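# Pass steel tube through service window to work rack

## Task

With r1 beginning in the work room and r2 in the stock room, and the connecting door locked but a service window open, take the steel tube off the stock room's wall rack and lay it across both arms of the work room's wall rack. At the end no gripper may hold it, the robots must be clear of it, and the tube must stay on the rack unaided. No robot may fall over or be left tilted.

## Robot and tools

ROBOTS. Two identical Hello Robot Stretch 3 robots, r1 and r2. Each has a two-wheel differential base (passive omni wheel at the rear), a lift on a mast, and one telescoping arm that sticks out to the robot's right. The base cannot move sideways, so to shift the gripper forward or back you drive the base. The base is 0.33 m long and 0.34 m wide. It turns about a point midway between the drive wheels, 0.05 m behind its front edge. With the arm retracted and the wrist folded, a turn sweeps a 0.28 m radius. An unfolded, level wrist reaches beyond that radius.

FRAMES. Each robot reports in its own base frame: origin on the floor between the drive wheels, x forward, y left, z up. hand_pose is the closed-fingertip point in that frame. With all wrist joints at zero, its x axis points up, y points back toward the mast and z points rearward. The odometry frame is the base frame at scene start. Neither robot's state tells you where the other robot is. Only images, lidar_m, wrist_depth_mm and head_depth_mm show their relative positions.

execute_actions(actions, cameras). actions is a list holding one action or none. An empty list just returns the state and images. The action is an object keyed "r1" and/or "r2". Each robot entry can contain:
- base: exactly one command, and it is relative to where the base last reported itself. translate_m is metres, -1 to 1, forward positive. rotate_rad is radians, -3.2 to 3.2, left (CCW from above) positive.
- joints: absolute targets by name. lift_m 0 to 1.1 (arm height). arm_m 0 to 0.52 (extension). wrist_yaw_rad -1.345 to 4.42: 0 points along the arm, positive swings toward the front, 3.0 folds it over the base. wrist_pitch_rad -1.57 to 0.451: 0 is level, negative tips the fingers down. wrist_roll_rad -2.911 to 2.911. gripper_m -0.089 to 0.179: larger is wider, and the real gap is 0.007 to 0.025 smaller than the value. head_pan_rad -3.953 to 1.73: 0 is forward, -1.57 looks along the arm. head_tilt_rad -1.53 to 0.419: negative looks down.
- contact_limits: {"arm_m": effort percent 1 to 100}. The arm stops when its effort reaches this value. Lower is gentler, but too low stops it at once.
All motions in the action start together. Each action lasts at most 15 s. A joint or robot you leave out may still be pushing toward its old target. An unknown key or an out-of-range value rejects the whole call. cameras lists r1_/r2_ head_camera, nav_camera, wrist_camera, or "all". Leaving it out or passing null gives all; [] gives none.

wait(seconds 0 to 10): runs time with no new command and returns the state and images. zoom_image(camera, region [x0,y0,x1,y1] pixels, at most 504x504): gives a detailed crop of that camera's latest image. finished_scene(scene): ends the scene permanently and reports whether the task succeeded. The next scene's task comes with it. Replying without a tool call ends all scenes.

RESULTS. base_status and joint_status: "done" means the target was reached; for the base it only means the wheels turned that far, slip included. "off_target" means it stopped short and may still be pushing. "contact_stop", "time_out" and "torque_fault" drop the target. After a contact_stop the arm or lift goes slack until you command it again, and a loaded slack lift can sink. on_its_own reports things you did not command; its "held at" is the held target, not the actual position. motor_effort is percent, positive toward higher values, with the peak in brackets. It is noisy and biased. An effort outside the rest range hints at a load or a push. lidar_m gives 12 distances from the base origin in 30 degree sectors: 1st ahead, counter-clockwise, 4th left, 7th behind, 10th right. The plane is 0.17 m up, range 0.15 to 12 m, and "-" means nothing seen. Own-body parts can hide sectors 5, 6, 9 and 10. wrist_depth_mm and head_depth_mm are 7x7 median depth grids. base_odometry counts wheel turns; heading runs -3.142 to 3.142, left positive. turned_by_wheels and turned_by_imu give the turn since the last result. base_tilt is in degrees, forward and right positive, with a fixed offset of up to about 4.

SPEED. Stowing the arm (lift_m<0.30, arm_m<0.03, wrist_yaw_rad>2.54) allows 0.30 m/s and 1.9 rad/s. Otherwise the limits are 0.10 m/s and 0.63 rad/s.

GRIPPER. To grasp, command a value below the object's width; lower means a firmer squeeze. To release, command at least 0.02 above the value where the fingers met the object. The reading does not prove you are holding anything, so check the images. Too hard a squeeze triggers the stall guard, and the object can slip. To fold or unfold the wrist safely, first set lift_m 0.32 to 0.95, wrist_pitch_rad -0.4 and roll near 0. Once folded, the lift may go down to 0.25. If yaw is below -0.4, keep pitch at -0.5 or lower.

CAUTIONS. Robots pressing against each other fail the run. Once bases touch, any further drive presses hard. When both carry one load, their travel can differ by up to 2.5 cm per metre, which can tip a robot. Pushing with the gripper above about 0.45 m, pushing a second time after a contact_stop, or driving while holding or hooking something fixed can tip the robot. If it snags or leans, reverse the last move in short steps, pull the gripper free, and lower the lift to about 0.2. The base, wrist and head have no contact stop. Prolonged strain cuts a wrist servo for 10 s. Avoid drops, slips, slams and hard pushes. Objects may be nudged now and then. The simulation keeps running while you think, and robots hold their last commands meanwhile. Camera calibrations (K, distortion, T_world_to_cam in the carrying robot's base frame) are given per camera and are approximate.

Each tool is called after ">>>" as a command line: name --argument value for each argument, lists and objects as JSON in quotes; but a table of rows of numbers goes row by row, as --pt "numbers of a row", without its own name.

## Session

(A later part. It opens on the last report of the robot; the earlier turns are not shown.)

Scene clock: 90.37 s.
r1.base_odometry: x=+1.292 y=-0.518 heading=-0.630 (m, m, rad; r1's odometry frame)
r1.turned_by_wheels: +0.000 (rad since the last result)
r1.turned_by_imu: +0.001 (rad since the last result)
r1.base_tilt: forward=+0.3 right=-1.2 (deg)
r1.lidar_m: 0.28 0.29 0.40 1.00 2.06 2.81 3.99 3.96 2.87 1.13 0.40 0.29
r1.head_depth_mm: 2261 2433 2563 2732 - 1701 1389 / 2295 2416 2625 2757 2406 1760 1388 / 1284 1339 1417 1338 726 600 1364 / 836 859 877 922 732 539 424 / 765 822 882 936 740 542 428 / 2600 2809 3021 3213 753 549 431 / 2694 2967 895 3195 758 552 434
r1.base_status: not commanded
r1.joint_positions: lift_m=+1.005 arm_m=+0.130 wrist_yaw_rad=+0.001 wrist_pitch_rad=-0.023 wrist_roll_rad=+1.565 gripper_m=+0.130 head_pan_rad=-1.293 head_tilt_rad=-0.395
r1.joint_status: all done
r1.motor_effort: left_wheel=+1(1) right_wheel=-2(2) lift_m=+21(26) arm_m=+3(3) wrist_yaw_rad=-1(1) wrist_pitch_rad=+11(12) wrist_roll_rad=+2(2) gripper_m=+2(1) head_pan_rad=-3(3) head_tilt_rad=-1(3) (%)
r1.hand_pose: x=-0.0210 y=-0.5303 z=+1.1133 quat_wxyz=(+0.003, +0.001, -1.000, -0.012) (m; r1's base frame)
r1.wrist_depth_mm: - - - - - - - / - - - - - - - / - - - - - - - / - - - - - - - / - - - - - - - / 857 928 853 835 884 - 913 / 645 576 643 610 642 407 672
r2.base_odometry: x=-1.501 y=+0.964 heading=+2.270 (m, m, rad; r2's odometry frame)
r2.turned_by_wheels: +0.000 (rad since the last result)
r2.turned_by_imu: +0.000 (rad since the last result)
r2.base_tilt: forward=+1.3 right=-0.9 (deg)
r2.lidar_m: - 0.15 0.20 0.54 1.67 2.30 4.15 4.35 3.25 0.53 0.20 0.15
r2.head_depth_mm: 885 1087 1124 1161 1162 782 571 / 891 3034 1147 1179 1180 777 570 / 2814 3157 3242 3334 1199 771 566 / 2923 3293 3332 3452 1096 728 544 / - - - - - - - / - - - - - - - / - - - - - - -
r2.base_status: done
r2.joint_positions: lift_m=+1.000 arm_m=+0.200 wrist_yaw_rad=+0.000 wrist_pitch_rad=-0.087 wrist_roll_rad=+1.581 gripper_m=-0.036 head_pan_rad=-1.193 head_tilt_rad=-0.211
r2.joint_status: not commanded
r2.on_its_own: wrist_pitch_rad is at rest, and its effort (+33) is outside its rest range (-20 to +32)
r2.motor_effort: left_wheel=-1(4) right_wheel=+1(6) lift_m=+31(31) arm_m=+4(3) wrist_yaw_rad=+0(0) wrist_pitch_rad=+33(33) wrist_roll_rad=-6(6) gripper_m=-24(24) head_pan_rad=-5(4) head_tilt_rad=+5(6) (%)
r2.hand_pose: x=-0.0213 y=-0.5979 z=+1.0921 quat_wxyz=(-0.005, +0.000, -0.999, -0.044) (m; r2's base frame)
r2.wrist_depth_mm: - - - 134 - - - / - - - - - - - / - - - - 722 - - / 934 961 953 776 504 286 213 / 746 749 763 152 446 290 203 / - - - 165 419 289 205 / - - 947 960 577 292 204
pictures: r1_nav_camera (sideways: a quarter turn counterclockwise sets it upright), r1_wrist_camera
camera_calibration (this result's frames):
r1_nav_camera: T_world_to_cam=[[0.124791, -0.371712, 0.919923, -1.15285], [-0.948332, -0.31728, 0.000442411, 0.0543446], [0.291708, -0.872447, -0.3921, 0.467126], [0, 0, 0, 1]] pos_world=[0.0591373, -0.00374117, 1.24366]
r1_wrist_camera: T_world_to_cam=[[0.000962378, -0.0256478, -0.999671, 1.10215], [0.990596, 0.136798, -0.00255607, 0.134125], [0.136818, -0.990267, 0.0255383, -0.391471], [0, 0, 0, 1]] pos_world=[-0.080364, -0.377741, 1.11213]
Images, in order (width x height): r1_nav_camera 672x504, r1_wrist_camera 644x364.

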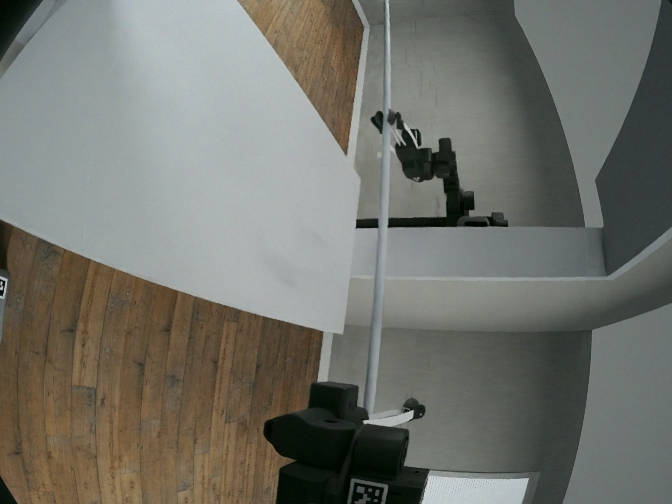

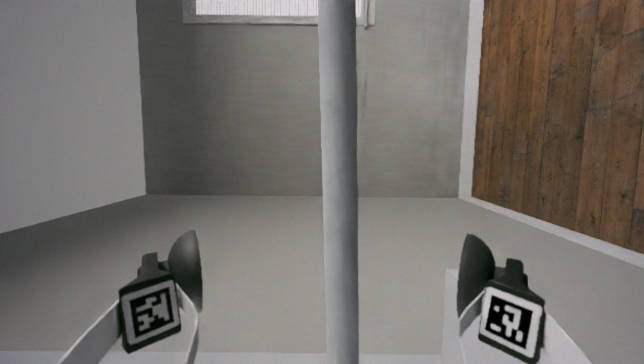

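>>> execute_actions --actions '[{"r1":{"joints":{"arm_m":0.15,"lift_m":1.0,"gripper_m":0.05}}}]' --cameras '[]'

>>> execute_actions --actions '[{"r1":{"joints":{"gripper_m":-0.04}}}]' --cameras '["r1_wrist_camera"]'

>>> execute_actions --actions '[{"r2":{"joints":{"gripper_m":0.05}}}]' --cameras '[]'

>>> execute_actions --actions '[{"r1":{"base":{"translate_m":-0.3}}}]' --cameras '["r1_wrist_camera","r1_nav_camera","r2_wrist_camera"]'

Scene clock: 91.90 s.
r1.base_odometry: x=+1.292 y=-0.518 heading=-0.630 (m, m, rad; r1's odometry frame)
r1.turned_by_wheels: +0.000 (rad since the last result)
r1.turned_by_imu: +0.000 (rad since the last result)
r1.base_tilt: forward=+0.3 right=-1.2 (deg)
r1.lidar_m: 0.28 0.29 0.40 1.00 2.06 2.81 4.01 3.93 2.88 1.13 0.40 0.29
r1.head_depth_mm: 2244 2363 2569 2691 - 1696 1385 / 2261 2439 2599 2741 2387 1761 1393 / 1270 1359 1432 1332 726 602 1361 / 839 858 882 924 734 538 425 / 767 821 883 935 743 543 429 / 2581 2738 2984 3217 751 548 430 / 2693 2930 892 3287 760 552 435
r1.base_status: not commanded
r1.joint_positions: lift_m=+1.000 arm_m=+0.150 wrist_yaw_rad=+0.001 wrist_pitch_rad=-0.023 wrist_roll_rad=+1.565 gripper_m=+0.050 head_pan_rad=-1.293 head_tilt_rad=-0.395
r1.joint_status: all done
r1.motor_effort: left_wheel=+1(2) right_wheel=-2(2) lift_m=+18(17) arm_m=+3(2) wrist_yaw_rad=-1(1) wrist_pitch_rad=+11(12) wrist_roll_rad=+2(2) gripper_m=-1(80) head_pan_rad=-3(3) head_tilt_rad=-1(3) (%)
r1.hand_pose: x=-0.0210 y=-0.5503 z=+1.1085 quat_wxyz=(+0.003, +0.001, -1.000, -0.012) (m; r1's base frame)
r1.wrist_depth_mm: - - - 132 - - - / - - - 135 - - - / - - - - - - - / - - - - - - - / - - - - - - - / 891 879 933 454 - 873 897 / 652 642 600 573 610 348 654
r2.base_odometry: x=-1.501 y=+0.964 heading=+2.270 (m, m, rad; r2's odometry frame)
r2.turned_by_wheels: +0.000 (rad since the last result)
r2.turned_by_imu: +0.000 (rad since the last result)
r2.base_tilt: forward=+1.4 right=-0.9 (deg)
r2.lidar_m: - 0.15 0.20 0.55 1.67 2.29 4.14 4.30 3.23 0.53 0.20 0.15
r2.head_depth_mm: 884 1088 1120 1160 1172 781 572 / 892 3027 1156 1179 1185 777 569 / 2819 3164 3217 3343 1202 770 566 / 2961 3284 3314 3443 1095 727 561 / - - - - - - - / - - - - - - - / - - - - - - -
r2.base_status: not commanded
r2.joint_positions: lift_m=+1.000 arm_m=+0.200 wrist_yaw_rad=+0.000 wrist_pitch_rad=-0.087 wrist_roll_rad=+1.581 gripper_m=-0.036 head_pan_rad=-1.193 head_tilt_rad=-0.211
r2.joint_status: not commanded
r2.on_its_own: wrist_pitch_rad is at rest, and its effort (+33) is outside its rest range (-20 to +32)
r2.motor_effort: left_wheel=-1(1) right_wheel=+1(1) lift_m=+31(31) arm_m=+3(4) wrist_yaw_rad=+0(0) wrist_pitch_rad=+33(33) wrist_roll_rad=-6(6) gripper_m=-24(24) head_pan_rad=-5(5) head_tilt_rad=+6(6) (%)
r2.hand_pose: x=-0.0213 y=-0.5979 z=+1.0921 quat_wxyz=(-0.005, +0.000, -0.999, -0.044) (m; r2's base frame)
r2.wrist_depth_mm: - - - 134 - - - / - - - - - - - / - - - - 721 - - / 949 960 948 760 493 290 211 / 738 749 775 151 451 291 204 / - - - 164 419 289 204 / - - 961 957 567 292 204
pictures: none
No camera images: the call's "cameras" was empty. Leave "cameras" out to get every camera's image.

Scene clock: 93.30 s.
r1.base_odometry: x=+1.292 y=-0.518 heading=-0.630 (m, m, rad; r1's odometry frame)
r1.turned_by_wheels: +0.000 (rad since the last result)
r1.turned_by_imu: +0.000 (rad since the last result)
r1.base_tilt: forward=+0.3 right=-1.2 (deg)
r1.lidar_m: 0.28 0.29 0.40 1.00 2.05 2.80 3.99 3.96 2.86 1.13 0.41 0.29
r1.head_depth_mm: 2282 2377 2532 2681 - 1676 1392 / 2287 2446 2609 2738 2382 1751 1381 / 1277 1347 1420 1330 727 602 1371 / 836 855 880 925 733 537 424 / 769 821 883 937 741 542 427 / 2600 2812 3047 3208 747 546 430 / 2690 2914 891 3252 756 551 435
r1.base_status: not commanded
r1.joint_positions: lift_m=+1.000 arm_m=+0.150 wrist_yaw_rad=+0.001 wrist_pitch_rad=-0.024 wrist_roll_rad=+1.565 gripper_m=-0.039 head_pan_rad=-1.293 head_tilt_rad=-0.395
r1.joint_status: all done
r1.motor_effort: left_wheel=+1(1) right_wheel=-2(3) lift_m=+18(17) arm_m=+4(3) wrist_yaw_rad=-1(1) wrist_pitch_rad=+12(12) wrist_roll_rad=+2(2) gripper_m=-21(96) head_pan_rad=-3(3) head_tilt_rad=-1(2) (%)
r1.hand_pose: x=-0.0210 y=-0.5503 z=+1.1084 quat_wxyz=(+0.003, +0.001, -1.000, -0.012) (m; r1's base frame)
r1.wrist_depth_mm: - - - - - - - / - - - - - - - / - - - - - - - / - - - - - - - / - - - 143 - - - / 864 866 856 140 902 901 947 / 643 628 621 149 580 363 655
r2.base_odometry: x=-1.501 y=+0.964 heading=+2.270 (m, m, rad; r2's odometry frame)
r2.turned_by_wheels: +0.000 (rad since the last result)
r2.turned_by_imu: +0.000 (rad since the last result)
r2.base_tilt: forward=+1.4 right=-0.8 (deg)
r2.lidar_m: - 0.15 0.20 0.55 1.67 2.29 4.16 4.31 3.25 0.53 0.20 0.15
r2.head_depth_mm: 885 1089 1123 1157 1160 781 571 / 891 3017 1153 1175 1179 776 569 / 2816 3157 3259 3325 1197 771 566 / 2959 3262 3349 3442 1063 728 561 / - - - - - - - / - - - - - - - / - - - - - - -
r2.base_status: not commanded
r2.joint_positions: lift_m=+1.000 arm_m=+0.200 wrist_yaw_rad=+0.000 wrist_pitch_rad=-0.086 wrist_roll_rad=+1.581 gripper_m=-0.036 head_pan_rad=-1.193 head_tilt_rad=-0.211
r2.joint_status: not commanded
r2.motor_effort: left_wheel=-2(1) right_wheel=+1(1) lift_m=+32(31) arm_m=+3(3) wrist_yaw_rad=+0(0) wrist_pitch_rad=+32(33) wrist_roll_rad=-6(6) gripper_m=-24(24) head_pan_rad=-4(4) head_tilt_rad=+6(4) (%)
r2.hand_pose: x=-0.0213 y=-0.5979 z=+1.0922 quat_wxyz=(-0.005, +0.000, -0.999, -0.044) (m; r2's base frame)
r2.wrist_depth_mm: - - - 133 - - - / - - - - - - - / - - - - 719 - - / 923 954 948 774 501 288 212 / 729 756 764 151 454 288 203 / - - - 166 422 289 204 / - - 945 942 578 293 205
pictures: r1_wrist_camera
camera_calibration (this result's frames):
r1_wrist_camera: T_world_to_cam=[[0.000930801, -0.0250137, -0.999687, 1.09707], [0.990596, 0.1368, -0.00250062, 0.136786], [0.13682, -0.990283, 0.0249058, -0.41044], [0, 0, 0, 1]] pos_world=[-0.0803641, -0.397723, 1.10729]
Images, in order (width x height): r1_wrist_camera 644x364.

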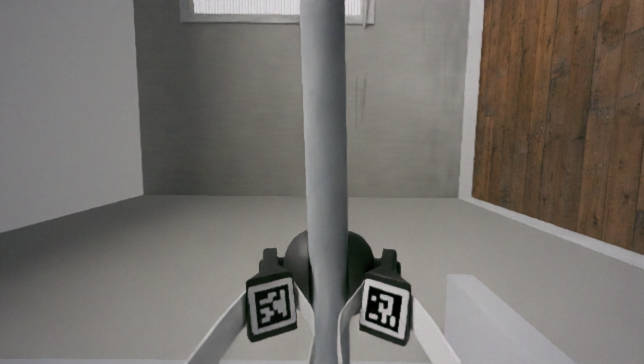

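Scene clock: 94.67 s.
r1.base_odometry: x=+1.292 y=-0.518 heading=-0.630 (m, m, rad; r1's odometry frame)
r1.turned_by_wheels: +0.000 (rad since the last result)
r1.turned_by_imu: +0.000 (rad since the last result)
r1.base_tilt: forward=+0.2 right=-1.3 (deg)
r1.lidar_m: 0.28 0.29 0.40 1.00 2.06 2.80 3.98 3.95 2.86 1.12 0.40 0.29
r1.head_depth_mm: 2265 2386 2554 2673 - 1693 1391 / 2256 2415 2609 2761 2397 1772 1399 / 1279 1344 1412 1345 728 602 1357 / 838 853 877 919 732 538 426 / 767 820 879 940 742 543 427 / 2597 2791 3047 3188 748 545 431 / 2717 2965 894 3242 760 551 434
r1.base_status: not commanded
r1.joint_positions: lift_m=+1.000 arm_m=+0.150 wrist_yaw_rad=+0.002 wrist_pitch_rad=-0.026 wrist_roll_rad=+1.557 gripper_m=-0.036 head_pan_rad=-1.293 head_tilt_rad=-0.395
r1.joint_status: not commanded
r1.motor_effort: left_wheel=+1(1) right_wheel=-2(2) lift_m=+18(18) arm_m=+3(3) wrist_yaw_rad=-1(2) wrist_pitch_rad=+13(13) wrist_roll_rad=+5(5) gripper_m=-20(21) head_pan_rad=-3(3) head_tilt_rad=-2(2) (%)
r1.hand_pose: x=-0.0208 y=-0.5502 z=+1.1078 quat_wxyz=(+0.007, +0.001, -1.000, -0.013) (m; r1's base frame)
r1.wrist_depth_mm: - - - 128 - - - / - - - - - - - / - - - - - - - / - - - - - - - / - - - 141 - - - / 846 846 864 140 883 919 925 / 625 626 597 149 589 379 652
r2.base_odometry: x=-1.501 y=+0.964 heading=+2.270 (m, m, rad; r2's odometry frame)
r2.turned_by_wheels: +0.000 (rad since the last result)
r2.turned_by_imu: +0.000 (rad since the last result)
r2.base_tilt: forward=+1.4 right=-0.9 (deg)
r2.lidar_m: - 0.15 0.20 0.55 1.67 2.30 4.15 4.30 3.22 0.53 0.20 0.15
r2.head_depth_mm: 885 1089 1127 1159 1164 743 572 / 891 3026 1151 1181 1180 775 569 / 2820 3183 3247 3325 1200 771 567 / 2943 3300 3317 3471 1192 729 544 / - - - - - - - / - - - - - - - / - - - - - - -
r2.base_status: not commanded
r2.joint_positions: lift_m=+1.000 arm_m=+0.200 wrist_yaw_rad=+0.003 wrist_pitch_rad=-0.083 wrist_roll_rad=+1.581 gripper_m=+0.050 head_pan_rad=-1.193 head_tilt_rad=-0.211
r2.joint_status: all done
r2.motor_effort: left_wheel=-1(1) right_wheel=+1(1) lift_m=+31(31) arm_m=+4(4) wrist_yaw_rad=-2(2) wrist_pitch_rad=+31(32) wrist_roll_rad=-5(6) gripper_m=-9(80) head_pan_rad=-5(4) head_tilt_rad=+5(5) (%)
r2.hand_pose: x=-0.0206 y=-0.5981 z=+1.0932 quat_wxyz=(-0.005, +0.001, -0.999, -0.042) (m; r2's base frame)
r2.wrist_depth_mm: - - - - - - - / - - - - - - - / - - - - 419 - - / 914 921 932 954 418 290 214 / 742 741 755 794 273 291 205 / - - - - 452 277 206 / - - 944 943 468 279 205
pictures: none
No camera images: the call's "cameras" was empty. Leave "cameras" out to get every camera's image.

Scene clock: 98.67 s.
r1.base_odometry: x=+1.050 y=-0.341 heading=-0.630 (m, m, rad; r1's odometry frame)
r1.turned_by_wheels: +0.000 (rad since the last result)
r1.turned_by_imu: +0.002 (rad since the last result)
r1.base_tilt: forward=+0.3 right=-1.3 (deg)
r1.lidar_m: 0.58 0.60 0.82 1.98 2.06 2.80 3.71 3.87 2.87 2.32 0.83 0.60
r1.head_depth_mm: 2251 2415 2567 2699 - 1686 1382 / 2311 2477 2654 2771 2349 1761 1399 / 2382 2493 2674 2815 2384 1788 1403 / 1767 1836 1866 1963 2014 1775 1418 / 1321 1344 1380 1412 1452 1503 1385 / 1048 1069 1092 1056 809 1159 1180 / 864 900 952 1022 719 943 967
r1.base_status: done
r1.joint_positions: lift_m=+1.000 arm_m=+0.150 wrist_yaw_rad=+0.008 wrist_pitch_rad=-0.056 wrist_roll_rad=+1.536 gripper_m=-0.033 head_pan_rad=-1.293 head_tilt_rad=-0.396
r1.joint_status: not commanded
r1.on_its_own: gripper_m is held at -0.034, not at your -0.040, by its stall guard, which is not easing now
r1.motor_effort: left_wheel=+2(12) right_wheel=-3(19) lift_m=+20(21) arm_m=+3(3) wrist_yaw_rad=-5(28) wrist_pitch_rad=+28(42) wrist_roll_rad=+14(15) gripper_m=-22(23) head_pan_rad=-3(3) head_tilt_rad=-3(2) (%)
r1.hand_pose: x=-0.0194 y=-0.5493 z=+1.1000 quat_wxyz=(+0.018, +0.004, -0.999, -0.028) (m; r1's base frame)
r1.wrist_depth_mm: - - - - - - - / - - - - - - - / - - - - - - - / - - - - - - - / - - - 142 - - - / - - - 139 - - - / - - - - - - -
r2.base_odometry: x=-1.501 y=+0.964 heading=+2.270 (m, m, rad; r2's odometry frame)
r2.turned_by_wheels: +0.000 (rad since the last result)
r2.turned_by_imu: +0.000 (rad since the last result)
r2.base_tilt: forward=+1.3 right=-0.9 (deg)
r2.lidar_m: - 0.15 0.20 0.55 1.68 2.30 4.15 4.33 3.22 0.53 0.20 0.15
r2.head_depth_mm: 885 1086 1127 1157 1170 785 570 / 890 2996 1152 1183 1185 775 570 / 2819 3165 3230 3314 1200 732 566 / 3063 3300 3395 3467 1188 696 543 / - - - - - - - / - - - - - - - / - - - - - - -
r2.base_status: not commanded
r2.joint_positions: lift_m=+1.000 arm_m=+0.200 wrist_yaw_rad=+0.002 wrist_pitch_rad=-0.022 wrist_roll_rad=+1.577 gripper_m=+0.050 head_pan_rad=-1.193 head_tilt_rad=-0.211
r2.joint_status: not commanded
r2.motor_effort: left_wheel=+0(4) right_wheel=+1(7) lift_m=+30(31) arm_m=+4(4) wrist_yaw_rad=-1(15) wrist_pitch_rad=+8(31) wrist_roll_rad=-3(7) gripper_m=-1(9) head_pan_rad=-4(4) head_tilt_rad=+5(6) (%)
r2.hand_pose: x=-0.0209 y=-0.6004 z=+1.1085 quat_wxyz=(-0.003, +0.001, -1.000, -0.012) (m; r2's base frame)
r2.wrist_depth_mm: - - - - - - - / - - - - - - - / - - - - - - - / 770 934 943 941 629 334 217 / 717 774 770 794 498 331 219 / - - - - 563 331 225 / - - - - 630 295 228
pictures: r1_nav_camera (sideways: a quarter turn counterclockwise sets it upright), r1_wrist_camera, r2_wrist_camera
camera_calibration (this result's frames):
r1_nav_camera: T_world_to_cam=[[0.124783, -0.37213, 0.919755, -1.15263], [-0.948431, -0.316984, 0.000423114, 0.0543703], [0.29139, -0.872376, -0.392493, 0.46764], [0, 0, 0, 1]] pos_world=[0.0591293, -0.00373372, 1.24366]
r1_wrist_camera: T_world_to_cam=[[-0.0281242, 0.00667469, -0.999582, 1.10551], [0.989122, 0.144625, -0.0268641, 0.166124], [0.144385, -0.989464, -0.0106695, -0.369703], [0, 0, 0, 1]] pos_world=[-0.0798462, -0.397213, 1.10557]
r2_wrist_camera: T_world_to_cam=[[-0.0201493, 0.00956498, -0.999751, 1.11313], [0.974284, 0.224646, -0.0174868, 0.198822], [0.224422, -0.974394, -0.0138455, -0.395081], [0, 0, 0, 1]] pos_world=[-0.0826151, -0.440276, 1.11086]
Images, in order (width x height): r1_nav_camera 672x504, r1_wrist_camera 644x364, r2_wrist_camera 644x364.

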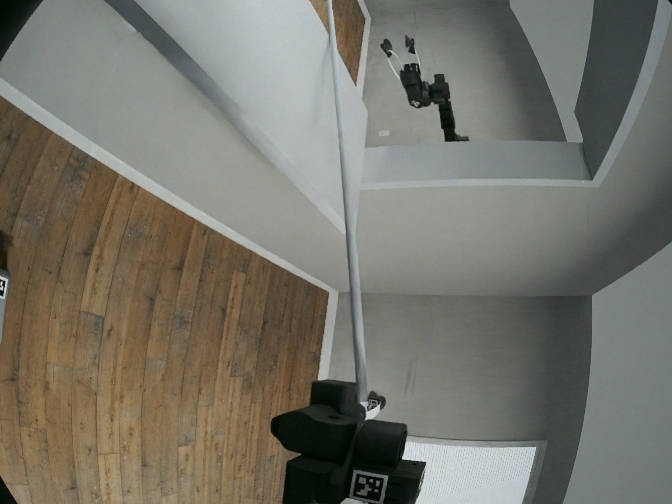

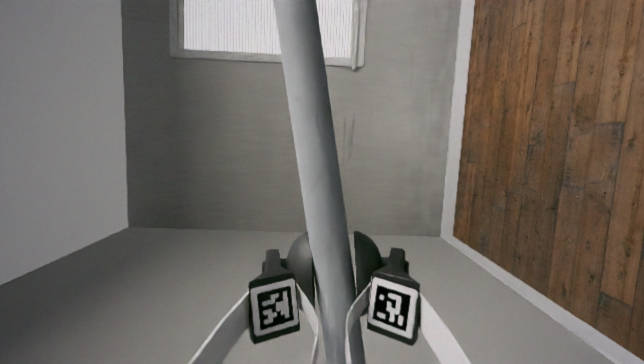

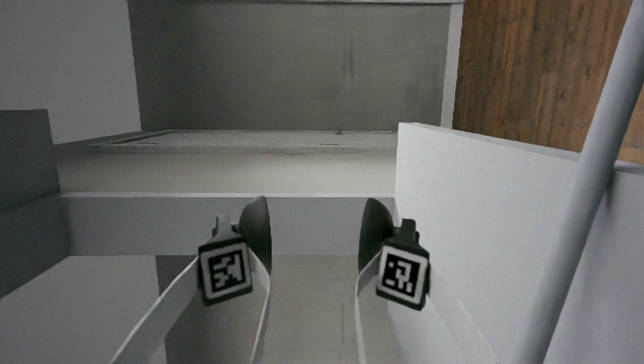

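>>> execute_actions --actions '[{"r1":{"base":{"translate_m":-0.28},"joints":{"lift_m":0.86,"gripper_m":-0.045}},"r2":{"base":{"translate_m":-0.17},"joints":{"arm_m":0.08,"gripper_m":0.12,"head_pan_rad":-1.5,"head_tilt_rad":-0.6}}}]' --cameras '[]'

>>> execute_actions --actions '[{"r2":{"joints":{"lift_m":0.84}},"r1":{"joints":{"head_pan_rad":-1.57,"head_tilt_rad":-0.6}}}]' --cameras '["r1_wrist_camera","r1_nav_camera","r2_wrist_camera","r2_nav_camera"]'

Scene clock: 102.63 s.
r1.base_odometry: x=+0.824 y=-0.176 heading=-0.630 (m, m, rad; r1's odometry frame)
r1.turned_by_wheels: +0.000 (rad since the last result)
r1.turned_by_imu: +0.001 (rad since the last result)
r1.base_tilt: forward=+0.2 right=-1.2 (deg)
r1.lidar_m: 0.86 0.89 1.17 1.98 2.06 2.81 3.43 3.57 2.87 2.77 1.23 0.90
r1.head_depth_mm: 2271 2419 2540 2738 2475 1769 - / 2312 2468 2628 2780 2384 1747 1398 / 2380 2569 2718 2938 2394 1768 1402 / 2466 2556 2763 2927 2460 1784 1412 / 1949 2004 2048 2104 2125 1810 1427 / 1572 1585 1631 1654 1673 1667 1429 / 1303 1328 1342 1368 1381 1404 1383
r1.base_status: done
r1.joint_positions: lift_m=+0.860 arm_m=+0.150 wrist_yaw_rad=+0.009 wrist_pitch_rad=-0.058 wrist_roll_rad=+1.569 gripper_m=-0.035 head_pan_rad=-1.293 head_tilt_rad=-0.396
r1.joint_status: gripper_m off_target (ended at -0.035, target -0.045); the others done
r1.on_its_own: gripper_m is held at -0.036, not at your -0.045, by its stall guard, which is not easing now
r1.motor_effort: left_wheel=+2(3) right_wheel=-4(9) lift_m=+20(20) arm_m=+2(2) wrist_yaw_rad=-6(6) wrist_pitch_rad=+29(29) wrist_roll_rad=+0(14) gripper_m=-21(73) head_pan_rad=-3(3) head_tilt_rad=-3(2) (%)
r1.hand_pose: x=-0.0191 y=-0.5492 z=+0.9596 quat_wxyz=(+0.002, +0.004, -1.000, -0.029) (m; r1's base frame)
r1.wrist_depth_mm: - - - - - - - / - - - - - - - / - - - - - - - / - - - - - - - / - - - 139 - - - / - - - 139 - - - / - - - - - - -
r2.base_odometry: x=-1.391 y=+0.834 heading=+2.270 (m, m, rad; r2's odometry frame)
r2.turned_by_wheels: +0.000 (rad since the last result)
r2.turned_by_imu: -0.001 (rad since the last result)
r2.base_tilt: forward=+1.4 right=-0.9 (deg)
r2.lidar_m: 0.31 0.32 0.44 1.21 1.67 2.29 3.98 4.15 3.25 1.19 0.44 0.32
r2.head_depth_mm: 2657 2928 3158 - - 1499 1319 / 2707 2945 3212 - - 1501 1323 / 2750 2977 3261 2830 - 1486 1316 / 2095 2387 2604 2441 1890 1577 1313 / 1271 1364 1082 778 1694 1526 1305 / 1045 1145 1077 720 564 491 1184 / 2848 3142 1072 728 562 455 817
r2.base_status: done
r2.joint_positions: lift_m=+1.000 arm_m=+0.080 wrist_yaw_rad=+0.001 wrist_pitch_rad=-0.021 wrist_roll_rad=+1.577 gripper_m=+0.120 head_pan_rad=-1.493 head_tilt_rad=-0.593
r2.joint_status: all done
r2.motor_effort: left_wheel=+0(4) right_wheel=+1(2) lift_m=+31(31) arm_m=-3(1) wrist_yaw_rad=-1(1) wrist_pitch_rad=+8(9) wrist_roll_rad=-3(4) gripper_m=+1(83) head_pan_rad=-5(31) head_tilt_rad=-3(26) (%)
r2.hand_pose: x=-0.0211 y=-0.4809 z=+1.1088 quat_wxyz=(-0.003, +0.000, -1.000, -0.011) (m; r2's base frame)
r2.wrist_depth_mm: - - - - - - - / - - - - - - - / - - - - - - - / 881 - - - - - - / 782 - - - 741 - - / 738 - 933 936 727 776 742 / 682 - - - 643 362 596
pictures: none
No camera images: the call's "cameras" was empty. Leave "cameras" out to get every camera's image.

Scene clock: 104.93 s.
r1.base_odometry: x=+0.824 y=-0.176 heading=-0.630 (m, m, rad; r1's odometry frame)
r1.turned_by_wheels: +0.000 (rad since the last result)
r1.turned_by_imu: +0.001 (rad since the last result)
r1.base_tilt: forward=+0.3 right=-1.2 (deg)
r1.lidar_m: 0.86 0.89 1.17 1.98 2.06 2.81 3.42 3.55 2.87 2.77 1.23 0.89
r1.head_depth_mm: 2303 2469 2789 2384 - - 1227 / 2310 2518 2785 2435 - - 1223 / 2307 2528 2823 2582 - - 1228 / 2322 2515 2839 2473 1937 1487 1229 / 2304 2550 2842 2537 1900 1508 1241 / 2307 2549 2830 2563 1936 1505 1249 / 2277 2331 2260 2169 1903 1521 1265
r1.base_status: not commanded
r1.joint_positions: lift_m=+0.860 arm_m=+0.150 wrist_yaw_rad=+0.009 wrist_pitch_rad=-0.058 wrist_roll_rad=+1.569 gripper_m=-0.035 head_pan_rad=-1.563 head_tilt_rad=-0.592
r1.joint_status: all done
r1.on_its_own: gripper_m is held at -0.036, not at your -0.045, by its stall guard, which is not easing now
r1.motor_effort: left_wheel=+3(2) right_wheel=-4(4) lift_m=+20(19) arm_m=+3(2) wrist_yaw_rad=-6(6) wrist_pitch_rad=+29(29) wrist_roll_rad=+0(1) gripper_m=-21(21) head_pan_rad=-3(18) head_tilt_rad=-5(23) (%)
r1.hand_pose: x=-0.0191 y=-0.5492 z=+0.9596 quat_wxyz=(+0.002, +0.004, -1.000, -0.029) (m; r1's base frame)
r1.wrist_depth_mm: - - - - - - - / - - - - - - - / - - - - - - - / - - - - - - - / - - - 138 - - - / - - - 138 - - - / - - - - - - -
r2.base_odometry: x=-1.391 y=+0.834 heading=+2.270 (m, m, rad; r2's odometry frame)
r2.turned_by_wheels: +0.000 (rad since the last result)
r2.turned_by_imu: +0.000 (rad since the last result)
r2.base_tilt: forward=+1.3 right=-0.9 (deg)
r2.lidar_m: 0.31 0.32 0.44 1.21 1.68 2.29 3.99 4.15 3.25 1.19 0.44 0.32
r2.head_depth_mm: 2680 2919 3153 2612 1966 1672 - / 2689 2991 3237 2592 1970 1666 - / 2741 3014 3237 2693 2001 - - / 2110 2402 2598 2353 1973 1611 1299 / 1266 1360 1086 781 1687 1518 1303 / 1051 1149 1078 721 566 491 1186 / 2826 3145 1070 728 563 454 817
r2.base_status: not commanded
r2.joint_positions: lift_m=+0.840 arm_m=+0.080 wrist_yaw_rad=+0.001 wrist_pitch_rad=-0.021 wrist_roll_rad=+1.577 gripper_m=+0.120 head_pan_rad=-1.493 head_tilt_rad=-0.593
r2.joint_status: all done
r2.motor_effort: left_wheel=+0(0) right_wheel=+1(1) lift_m=+25(25) arm_m=-2(3) wrist_yaw_rad=-1(1) wrist_pitch_rad=+8(8) wrist_roll_rad=-3(4) gripper_m=+1(1) head_pan_rad=-5(5) head_tilt_rad=-3(3) (%)
r2.hand_pose: x=-0.0211 y=-0.4809 z=+0.9491 quat_wxyz=(-0.003, +0.000, -1.000, -0.011) (m; r2's base frame)
r2.wrist_depth_mm: - - - - - - - / - - - - - - - / - - - - - - - / - - - - - - - / 921 - - 934 - - - / 914 - 950 932 739 774 746 / - - - - 568 582 587
pictures: r1_nav_camera (sideways: a quarter turn counterclockwise sets it upright), r1_wrist_camera, r2_nav_camera (sideways: a quarter turn counterclockwise sets it upright), r2_wrist_camera
camera_calibration (this result's frames):
r1_nav_camera: T_world_to_cam=[[0.0225989, -0.563977, 0.825481, -1.02905], [-0.998597, -0.052289, -0.00838614, 0.066144], [0.0478932, -0.824133, -0.564367, 0.692763], [0, 0, 0, 1]] pos_world=[0.0561279, -0.0059701, 1.24099]
r1_wrist_camera: T_world_to_cam=[[0.00437626, 0.00875626, -0.999952, 0.967296], [0.989583, 0.143854, 0.00559057, 0.130508], [0.143896, -0.98956, -0.0080355, -0.373759], [0, 0, 0, 1]] pos_world=[-0.0795995, -0.397102, 0.963517]
r2_nav_camera: T_world_to_cam=[[0.103139, -0.606272, 0.78854, -0.988124], [-0.994427, -0.0802556, 0.0683636, -0.0271156], [0.0218378, -0.791197, -0.611171, 0.749591], [0, 0, 0, 1]] pos_world=[0.0585802, -0.00817436, 1.23916]
r2_wrist_camera: T_world_to_cam=[[-0.0204687, 0.00819499, -0.999757, 0.951958], [0.974455, 0.22385, -0.0181158, 0.169599], [0.223647, -0.974589, -0.0125676, -0.282094], [0, 0, 0, 1]] pos_world=[-0.0826918, -0.320692, 0.951253]
Images, in order (width x height): r1_nav_camera 672x504, r1_wrist_camera 644x364, r2_nav_camera 672x504, r2_wrist_camera 644x364.

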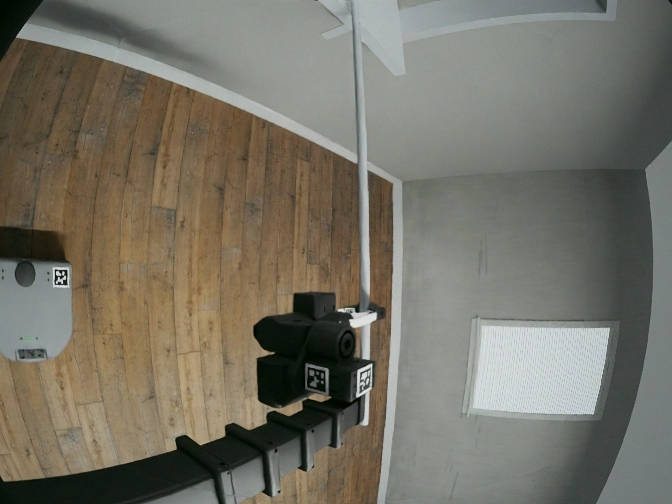

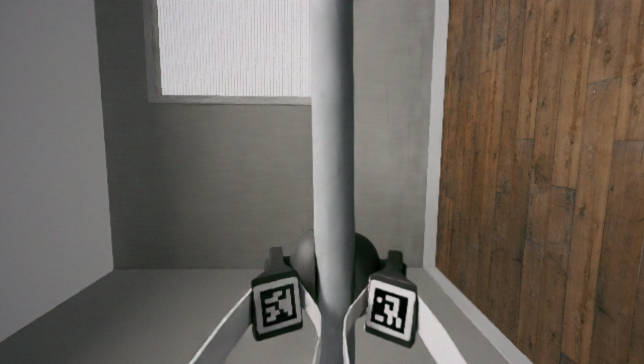

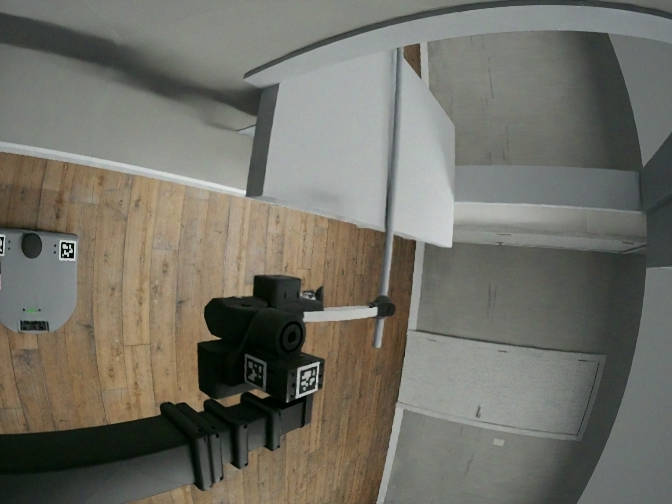

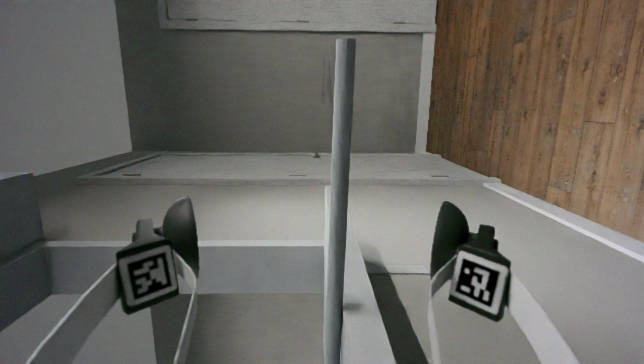

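>>> execute_actions --actions '[{"r2":{"joints":{"lift_m":0.815,"arm_m":0.225}},"r1":{"joints":{"lift_m":0.84}}}]' --cameras '["r1_wrist_camera","r2_wrist_camera"]'

Scene clock: 107.47 s.
r1.base_odometry: x=+0.824 y=-0.176 heading=-0.630 (m, m, rad; r1's odometry frame)
r1.turned_by_wheels: +0.000 (rad since the last result)
r1.turned_by_imu: +0.001 (rad since the last result)
r1.base_tilt: forward=+0.3 right=-1.2 (deg)
r1.lidar_m: 0.86 0.89 1.17 1.98 2.06 2.80 3.42 3.54 2.87 2.76 1.23 0.89
r1.head_depth_mm: 2314 2523 2799 2385 1967 - 1194 / 2285 2517 2866 2421 2002 - 1215 / 2299 2530 2853 2515 2005 - 1232 / 2313 2545 2815 2514 1934 1487 1243 / 2327 2572 2846 2553 1809 1502 1239 / 2323 2559 2810 2592 1833 1514 1256 / 2274 2332 2259 2200 1870 1524 1266
r1.base_status: not commanded
r1.joint_positions: lift_m=+0.840 arm_m=+0.150 wrist_yaw_rad=+0.007 wrist_pitch_rad=-0.058 wrist_roll_rad=+1.573 gripper_m=-0.035 head_pan_rad=-1.563 head_tilt_rad=-0.592
r1.joint_status: all done
r1.on_its_own: gripper_m is held at -0.036, not at your -0.045, by its stall guard, which is not easing now
r1.motor_effort: left_wheel=+2(2) right_wheel=-3(4) lift_m=+20(20) arm_m=+2(2) wrist_yaw_rad=-5(6) wrist_pitch_rad=+30(30) wrist_roll_rad=-1(1) gripper_m=-21(21) head_pan_rad=-2(3) head_tilt_rad=-4(3) (%)
r1.hand_pose: x=-0.0195 y=-0.5492 z=+0.9394 quat_wxyz=(-0.001, +0.004, -1.000, -0.030) (m; r1's base frame)
r1.wrist_depth_mm: - - - - - - - / - - - - - - - / - - - - - - - / - - - - - - - / - - - 139 - - - / - - - 140 - - - / - - - - - - -
r2.base_odometry: x=-1.391 y=+0.834 heading=+2.270 (m, m, rad; r2's odometry frame)
r2.turned_by_wheels: +0.000 (rad since the last result)
r2.turned_by_imu: +0.000 (rad since the last result)
r2.base_tilt: forward=+1.3 right=-0.9 (deg)
r2.lidar_m: 0.31 0.32 0.44 1.20 1.67 2.29 3.97 4.14 3.22 1.19 0.44 0.32
r2.head_depth_mm: 2674 2931 3200 2607 2146 - 1317 / 2716 2961 3211 2581 - 1491 1313 / 2727 2986 3259 2561 - 1494 1309 / 2113 2376 2624 2349 1945 1575 1311 / 1264 1357 1084 779 1686 1518 1302 / 1045 1143 1077 722 564 491 1189 / 2870 3136 1071 732 563 454 817
r2.base_status: not commanded
r2.joint_positions: lift_m=+0.815 arm_m=+0.225 wrist_yaw_rad=+0.001 wrist_pitch_rad=-0.021 wrist_roll_rad=+1.576 gripper_m=+0.120 head_pan_rad=-1.493 head_tilt_rad=-0.593
r2.joint_status: all done
r2.motor_effort: left_wheel=+0(0) right_wheel=+1(1) lift_m=+25(27) arm_m=+4(4) wrist_yaw_rad=+0(1) wrist_pitch_rad=+8(8) wrist_roll_rad=-3(4) gripper_m=+0(0) head_pan_rad=-4(5) head_tilt_rad=-3(3) (%)
r2.hand_pose: x=-0.0211 y=-0.6254 z=+0.9242 quat_wxyz=(-0.002, +0.000, -1.000, -0.011) (m; r2's base frame)
r2.wrist_depth_mm: - - - - - - - / - - - - - - - / - - - - - - - / - - - - - - - / - - - 556 - - - / 788 - 781 374 737 770 741 / - - - 287 578 578 586
pictures: r1_wrist_camera, r2_wrist_camera
camera_calibration (this result's frames):
r1_wrist_camera: T_world_to_cam=[[0.00872366, 0.00948164, -0.999917, 0.947551], [0.989792, 0.142167, 0.00998341, 0.125931], [0.14225, -0.989797, -0.00814464, -0.373904], [0, 0, 0, 1]] pos_world=[-0.0797242, -0.396977, 0.94317]
r2_wrist_camera: T_world_to_cam=[[-0.0206754, 0.00800572, -0.999754, 0.928071], [0.974476, 0.22374, -0.018361, 0.201692], [0.223538, -0.974616, -0.0124273, -0.423429], [0, 0, 0, 1]] pos_world=[-0.082703, -0.465237, 0.926284]
Images, in order (width x height): r1_wrist_camera 644x364, r2_wrist_camera 644x364.

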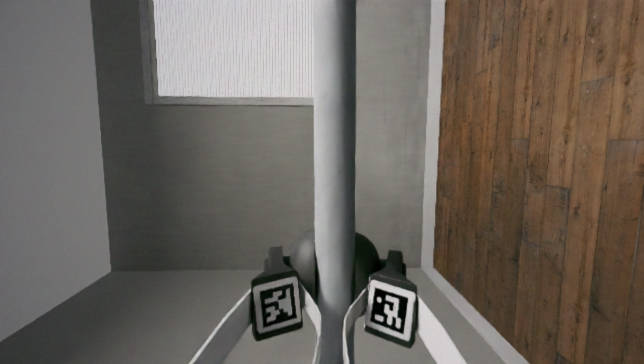

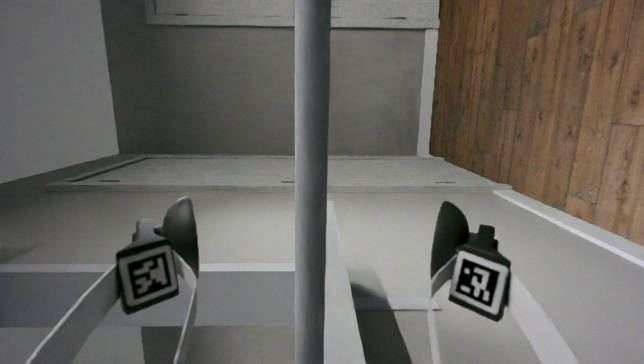

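>>> execute_actions --actions '[{"r2":{"joints":{"lift_m":0.82,"arm_m":0.26,"gripper_m":0.06}},"r1":{"joints":{"lift_m":0.82}}}]' --cameras '[]'

>>> execute_actions --actions '[{"r2":{"joints":{"gripper_m":-0.03}}}]' --cameras '["r2_wrist_camera"]'

>>> execute_actions --actions '[{"r1":{"joints":{"gripper_m":0.12,"lift_m":0.81}}}]' --cameras '["r1_wrist_camera"]'

>>> execute_actions --actions '[{"r1":{"base":{"translate_m":0.57},"joints":{"arm_m":0.13}}}]' --cameras '["r1_wrist_camera","r1_nav_camera"]'

Scene clock: 109.07 s.
r1.base_odometry: x=+0.824 y=-0.176 heading=-0.630 (m, m, rad; r1's odometry frame)
r1.turned_by_wheels: +0.000 (rad since the last result)
r1.turned_by_imu: +0.000 (rad since the last result)
r1.base_tilt: forward=+0.3 right=-1.3 (deg)
r1.lidar_m: 0.86 0.89 1.17 1.98 2.05 2.80 3.42 3.55 2.86 2.76 1.23 0.89
r1.head_depth_mm: 2317 2487 2768 2398 1923 - 1181 / 2307 2534 2812 2456 1964 - 1199 / 2303 2561 2850 2456 1850 - 1231 / 2332 2535 2824 2510 1804 1458 1240 / 2343 2545 2793 2542 1820 1503 1249 / 2333 2582 2808 2568 1838 1508 1266 / 2281 2322 2245 2207 1839 1511 1269
r1.base_status: not commanded
r1.joint_positions: lift_m=+0.820 arm_m=+0.150 wrist_yaw_rad=+0.007 wrist_pitch_rad=-0.033 wrist_roll_rad=+1.576 gripper_m=-0.035 head_pan_rad=-1.563 head_tilt_rad=-0.592
r1.joint_status: all done
r1.on_its_own: gripper_m is held at -0.036, not at your -0.045, by its stall guard, which is not easing now
r1.motor_effort: left_wheel=+2(2) right_wheel=-3(4) lift_m=+18(17) arm_m=+3(2) wrist_yaw_rad=-4(5) wrist_pitch_rad=+17(30) wrist_roll_rad=-3(3) gripper_m=-20(21) head_pan_rad=-3(3) head_tilt_rad=-3(3) (%)
r1.hand_pose: x=-0.0196 y=-0.5501 z=+0.9260 quat_wxyz=(-0.002, +0.003, -1.000, -0.017) (m; r1's base frame)
r1.wrist_depth_mm: - - - - - - - / - - - - - - - / - - - - - - - / - - - - - - - / - - - 141 - - - / - - - 139 - - - / - - - 147 - - -
r2.base_odometry: x=-1.391 y=+0.834 heading=+2.270 (m, m, rad; r2's odometry frame)
r2.turned_by_wheels: +0.000 (rad since the last result)
r2.turned_by_imu: +0.000 (rad since the last result)
r2.base_tilt: forward=+1.3 right=-0.9 (deg)
r2.lidar_m: 0.31 0.32 0.44 1.21 1.67 2.29 3.98 4.14 3.23 1.19 0.44 0.32
r2.head_depth_mm: 2698 2911 3184 2616 - 1539 1291 / 2705 2962 3187 2729 - 1540 1316 / 2698 3022 3207 2587 - 1526 1312 / 2106 2363 2604 2365 1948 1568 1311 / 1268 1359 1087 779 1694 1524 1309 / 1046 1146 1078 721 565 491 1183 / 2814 3140 1070 733 563 454 816
r2.base_status: not commanded
r2.joint_positions: lift_m=+0.820 arm_m=+0.260 wrist_yaw_rad=+0.001 wrist_pitch_rad=-0.021 wrist_roll_rad=+1.576 gripper_m=+0.060 head_pan_rad=-1.493 head_tilt_rad=-0.593
r2.joint_status: all done
r2.motor_effort: left_wheel=+0(1) right_wheel=+1(1) lift_m=+33(35) arm_m=+4(3) wrist_yaw_rad=-1(1) wrist_pitch_rad=+8(8) wrist_roll_rad=-4(3) gripper_m=+0(80) head_pan_rad=-5(5) head_tilt_rad=-2(1) (%)
r2.hand_pose: x=-0.0211 y=-0.6604 z=+0.9289 quat_wxyz=(-0.002, +0.000, -1.000, -0.011) (m; r2's base frame)
r2.wrist_depth_mm: - - - 137 - - - / - - - - - - - / - - - - - - - / - - - - - - - / - - - 551 - - - / 747 747 741 380 691 735 746 / - - - 287 574 586 579
pictures: none
No camera images: the call's "cameras" was empty. Leave "cameras" out to get every camera's image.

Scene clock: 110.43 s.
r1.base_odometry: x=+0.824 y=-0.176 heading=-0.630 (m, m, rad; r1's odometry frame)
r1.turned_by_wheels: +0.000 (rad since the last result)
r1.turned_by_imu: +0.000 (rad since the last result)
r1.base_tilt: forward=+0.4 right=-1.3 (deg)
r1.lidar_m: 0.86 0.89 1.17 1.98 2.06 2.81 3.43 3.55 2.88 2.77 1.22 0.89
r1.head_depth_mm: 2290 2505 2843 2377 1932 - 1176 / 2309 2548 2822 2447 1962 - 1199 / 2338 2568 2845 2490 1850 - 1233 / 2315 2523 2842 2478 1806 1464 1227 / 2347 2549 2814 2528 1796 1499 1243 / 2318 2571 2833 2535 1829 1503 1257 / 2270 2317 2251 2202 1844 1517 1274
r1.base_status: not commanded
r1.joint_positions: lift_m=+0.820 arm_m=+0.150 wrist_yaw_rad=+0.006 wrist_pitch_rad=-0.032 wrist_roll_rad=+1.576 gripper_m=-0.035 head_pan_rad=-1.563 head_tilt_rad=-0.592
r1.joint_status: not commanded
r1.on_its_own: gripper_m is held at -0.036, not at your -0.045, by its stall guard, which is not easing now
r1.motor_effort: left_wheel=+2(3) right_wheel=-4(4) lift_m=+18(18) arm_m=+2(2) wrist_yaw_rad=-4(5) wrist_pitch_rad=+16(17) wrist_roll_rad=-3(3) gripper_m=-20(20) head_pan_rad=-3(3) head_tilt_rad=-4(4) (%)
r1.hand_pose: x=-0.0198 y=-0.5501 z=+0.9263 quat_wxyz=(-0.002, +0.003, -1.000, -0.016) (m; r1's base frame)
r1.wrist_depth_mm: - - - - - - - / - - - - - - - / - - - - - - - / - - - - - - - / - - - 141 - - - / - - - 139 - - - / - - - 148 - - -
r2.base_odometry: x=-1.391 y=+0.834 heading=+2.270 (m, m, rad; r2's odometry frame)
r2.turned_by_wheels: +0.000 (rad since the last result)
r2.turned_by_imu: +0.000 (rad since the last result)
r2.base_tilt: forward=+1.3 right=-0.9 (deg)
r2.lidar_m: 0.31 0.32 0.44 1.20 1.67 2.29 3.98 4.14 3.23 1.19 0.44 0.32
r2.head_depth_mm: 2685 2903 3164 2622 - 1538 1293 / 2713 2953 3193 2716 - 1533 1316 / 2715 2978 3240 2700 - 1531 1315 / 2098 2381 2610 2356 1945 1565 1310 / 1268 1356 1082 778 1699 1523 1311 / 1043 1152 1075 720 565 491 1186 / 2846 3141 1070 734 562 454 816
r2.base_status: not commanded
r2.joint_positions: lift_m=+0.820 arm_m=+0.260 wrist_yaw_rad=+0.001 wrist_pitch_rad=-0.019 wrist_roll_rad=+1.574 gripper_m=-0.029 head_pan_rad=-1.493 head_tilt_rad=-0.593
r2.joint_status: all done
r2.motor_effort: left_wheel=+0(0) right_wheel=+1(1) lift_m=+32(32) arm_m=+2(4) wrist_yaw_rad=-1(1) wrist_pitch_rad=+7(8) wrist_roll_rad=-2(3) gripper_m=-17(96) head_pan_rad=-4(4) head_tilt_rad=-3(3) (%)
r2.hand_pose: x=-0.0211 y=-0.6605 z=+0.9293 quat_wxyz=(-0.001, +0.000, -1.000, -0.010) (m; r2's base frame)
r2.wrist_depth_mm: - - - 133 - - - / - - - 137 - - - / - - - 142 - - - / - - - 147 - - - / - - - 146 - - - / 732 752 772 153 753 742 756 / - - - 312 590 577 586
pictures: r2_wrist_camera
camera_calibration (this result's frames):
r2_wrist_camera: T_world_to_cam=[[-0.0228086, 0.0064967, -0.999719, 0.932348], [0.97442, 0.223772, -0.0207772, 0.211898], [0.223574, -0.97462, -0.0114344, -0.458497], [0, 0, 0, 1]] pos_world=[-0.0827043, -0.500334, 0.931246]
Images, in order (width x height): r2_wrist_camera 644x364.

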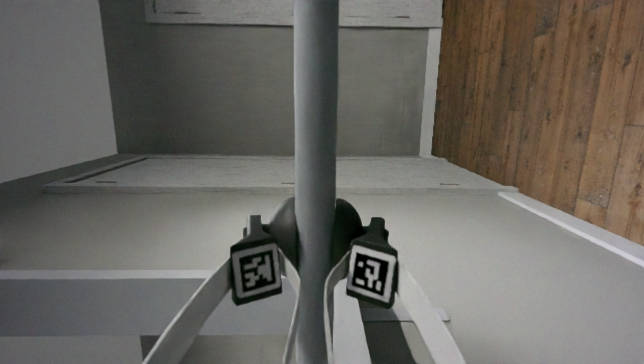

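Scene clock: 112.47 s.
r1.base_odometry: x=+0.824 y=-0.176 heading=-0.630 (m, m, rad; r1's odometry frame)
r1.turned_by_wheels: +0.000 (rad since the last result)
r1.turned_by_imu: +0.000 (rad since the last result)
r1.base_tilt: forward=+0.3 right=-1.3 (deg)
r1.lidar_m: 0.86 0.89 1.17 1.98 2.05 2.80 3.42 3.56 2.87 2.77 1.23 0.90
r1.head_depth_mm: 2281 2499 2861 2413 1941 - 1159 / 2287 2504 2850 2464 1890 - 1198 / 2324 2551 2838 2577 1835 - 1206 / 2318 2532 2835 2500 1809 1447 1236 / 2321 2510 2840 2548 1819 1507 1247 / 2328 2547 2795 2563 1839 1506 1255 / 2258 2316 2263 2208 1851 1528 1261
r1.base_status: not commanded
r1.joint_positions: lift_m=+0.810 arm_m=+0.150 wrist_yaw_rad=+0.002 wrist_pitch_rad=-0.019 wrist_roll_rad=+1.576 gripper_m=+0.120 head_pan_rad=-1.563 head_tilt_rad=-0.592
r1.joint_status: all done
r1.motor_effort: left_wheel=+1(2) right_wheel=-2(4) lift_m=+18(17) arm_m=+2(2) wrist_yaw_rad=-1(4) wrist_pitch_rad=+9(16) wrist_roll_rad=-3(3) gripper_m=+2(82) head_pan_rad=-3(3) head_tilt_rad=-3(3) (%)
r1.hand_pose: x=-0.0207 y=-0.5505 z=+0.9195 quat_wxyz=(-0.002, +0.001, -1.000, -0.010) (m; r1's base frame)
r1.wrist_depth_mm: - - - - - - - / - - - - - - - / - - - - - - - / - - - - - - - / - - - - - - - / - - - - - - - / - - - - - - -
r2.base_odometry: x=-1.391 y=+0.834 heading=+2.270 (m, m, rad; r2's odometry frame)
r2.turned_by_wheels: +0.000 (rad since the last result)
r2.turned_by_imu: +0.000 (rad since the last result)
r2.base_tilt: forward=+1.3 right=-0.9 (deg)
r2.lidar_m: 0.31 0.32 0.44 1.21 1.67 2.29 3.99 4.14 3.23 1.19 0.44 0.32
r2.head_depth_mm: 2694 2921 3168 2604 - 1532 1292 / 2730 2943 3217 2727 - 1536 1316 / 2758 3002 3238 2702 - 1525 1308 / 2107 2359 2647 2344 1950 1566 1315 / 1268 1358 1083 778 1691 1522 1307 / 1047 1147 1081 719 567 492 1189 / 2870 3138 1070 729 564 455 818
r2.base_status: not commanded
r2.joint_positions: lift_m=+0.820 arm_m=+0.260 wrist_yaw_rad=+0.001 wrist_pitch_rad=-0.006 wrist_roll_rad=+1.571 gripper_m=-0.029 head_pan_rad=-1.493 head_tilt_rad=-0.593
r2.joint_status: not commanded
r2.motor_effort: left_wheel=+0(0) right_wheel=+0(1) lift_m=+31(32) arm_m=+2(3) wrist_yaw_rad=-1(1) wrist_pitch_rad=+3(7) wrist_roll_rad=-1(2) gripper_m=-16(17) head_pan_rad=-4(4) head_tilt_rad=-2(2) (%)
r2.hand_pose: x=-0.0210 y=-0.6609 z=+0.9326 quat_wxyz=(+0.000, +0.001, -1.000, -0.004) (m; r2's base frame)
r2.wrist_depth_mm: - - - 133 - - - / - - - 139 - - - / - - - - - - - / - - - - - - - / - - - 147 - - - / 768 772 767 152 751 765 756 / - - - 292 577 587 588
pictures: r1_wrist_camera
camera_calibration (this result's frames):
r1_wrist_camera: T_world_to_cam=[[0.0121666, -0.0294143, -0.999493, 0.90591], [0.990456, 0.137598, 0.00800721, 0.126851], [0.137293, -0.990051, 0.0308076, -0.411278], [0, 0, 0, 1]] pos_world=[-0.0801963, -0.397994, 0.917106]
Images, in order (width x height): r1_wrist_camera 644x364.

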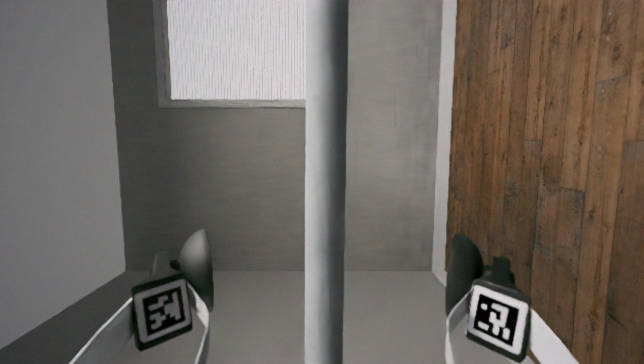

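Scene clock: 119.67 s.
r1.base_odometry: x=+1.284 y=-0.512 heading=-0.630 (m, m, rad; r1's odometry frame)
r1.turned_by_wheels: +0.000 (rad since the last result)
r1.turned_by_imu: +0.002 (rad since the last result)
r1.base_tilt: forward=+0.3 right=-1.3 (deg)
r1.lidar_m: 0.29 0.30 0.41 1.04 2.06 2.80 3.99 3.95 2.87 1.16 0.42 0.30
r1.head_depth_mm: 2313 2558 2821 2394 1769 - 1147 / 2310 2552 2827 2466 1824 - 1160 / 2317 2532 2824 2594 1798 - 1193 / 2309 2510 2821 2474 1797 1448 1244 / 2219 2071 1946 830 1614 1433 1224 / 1179 1141 1104 758 561 446 390 / 801 796 859 764 567 450 372
r1.base_status: done
r1.joint_positions: lift_m=+0.810 arm_m=+0.130 wrist_yaw_rad=+0.002 wrist_pitch_rad=-0.019 wrist_roll_rad=+1.576 gripper_m=+0.120 head_pan_rad=-1.563 head_tilt_rad=-0.592
r1.joint_status: all done
r1.motor_effort: left_wheel=+1(4) right_wheel=-2(4) lift_m=+18(18) arm_m=-3(7) wrist_yaw_rad=-1(2) wrist_pitch_rad=+10(10) wrist_roll_rad=-3(3) gripper_m=+1(1) head_pan_rad=-2(3) head_tilt_rad=-4(3) (%)
r1.hand_pose: x=-0.0209 y=-0.5310 z=+0.9195 quat_wxyz=(-0.002, +0.001, -1.000, -0.010) (m; r1's base frame)
r1.wrist_depth_mm: - - - 143 - - - / - - - 145 - - - / - - - - - - - / - - - - - - - / - - - - - - - / 911 - 904 440 922 933 914 / 653 626 661 310 646 599 675
r2.base_odometry: x=-1.391 y=+0.834 heading=+2.270 (m, m, rad; r2's odometry frame)
r2.turned_by_wheels: +0.000 (rad since the last result)
r2.turned_by_imu: +0.000 (rad since the last result)
r2.base_tilt: forward=+1.3 right=-0.9 (deg)
r2.lidar_m: 0.31 0.32 0.44 1.20 1.67 2.29 4.00 4.14 3.24 1.19 0.44 0.32
r2.head_depth_mm: 2690 2911 3179 2632 - 1532 1292 / 2721 2961 3158 2739 - 1538 1317 / 2725 2996 3264 2702 - 1540 1314 / 2099 2381 2607 2353 1944 1567 1308 / 1273 1357 1082 780 1694 1528 1306 / 1050 1146 1077 721 564 491 1188 / 2815 3158 1072 731 562 455 817
r2.base_status: not commanded
r2.joint_positions: lift_m=+0.820 arm_m=+0.260 wrist_yaw_rad=+0.001 wrist_pitch_rad=-0.006 wrist_roll_rad=+1.571 gripper_m=-0.029 head_pan_rad=-1.493 head_tilt_rad=-0.593
r2.joint_status: not commanded
r2.motor_effort: left_wheel=-1(0) right_wheel=+0(1) lift_m=+32(32) arm_m=+3(3) wrist_yaw_rad=-1(1) wrist_pitch_rad=+2(3) wrist_roll_rad=+0(0) gripper_m=-17(17) head_pan_rad=-4(4) head_tilt_rad=-2(4) (%)
r2.hand_pose: x=-0.0210 y=-0.6609 z=+0.9326 quat_wxyz=(+0.000, +0.001, -1.000, -0.004) (m; r2's base frame)
r2.wrist_depth_mm: - - - 134 - - - / - - - 139 - - - / - - - - - - - / - - - - - - - / - - - 147 - - - / 755 753 762 152 739 754 752 / - - - 291 574 579 582
pictures: r1_nav_camera (sideways: a quarter turn counterclockwise sets it upright), r1_wrist_camera
camera_calibration (this result's frames):
r1_nav_camera: T_world_to_cam=[[0.0225632, -0.564161, 0.825356, -1.02888], [-0.9986, -0.0522213, -0.00839594, 0.0661568], [0.0478378, -0.824012, -0.56455, 0.693001], [0, 0, 0, 1]] pos_world=[0.0561274, -0.00595992, 1.24098]
r1_wrist_camera: T_world_to_cam=[[0.0121484, -0.0294101, -0.999494, 0.90648], [0.990541, 0.136982, 0.00800891, 0.123991], [0.136677, -0.990137, 0.030796, -0.391943], [0, 0, 0, 1]] pos_world=[-0.0802604, -0.378402, 0.917099]
Images, in order (width x height): r1_nav_camera 672x504, r1_wrist_camera 644x364.

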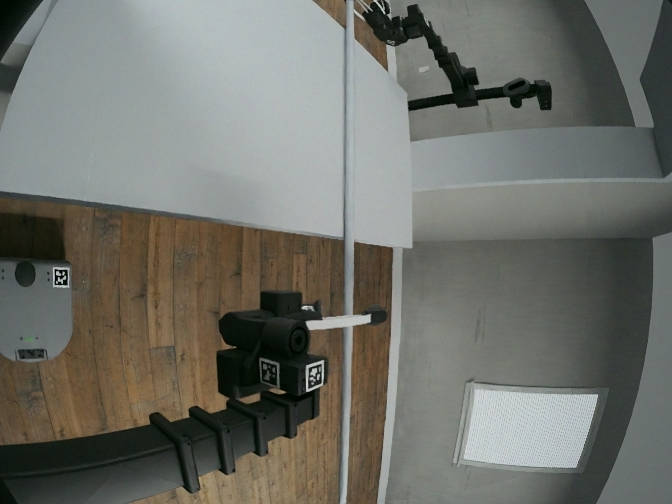

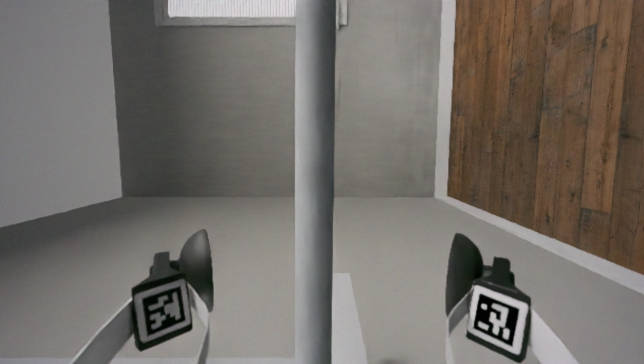

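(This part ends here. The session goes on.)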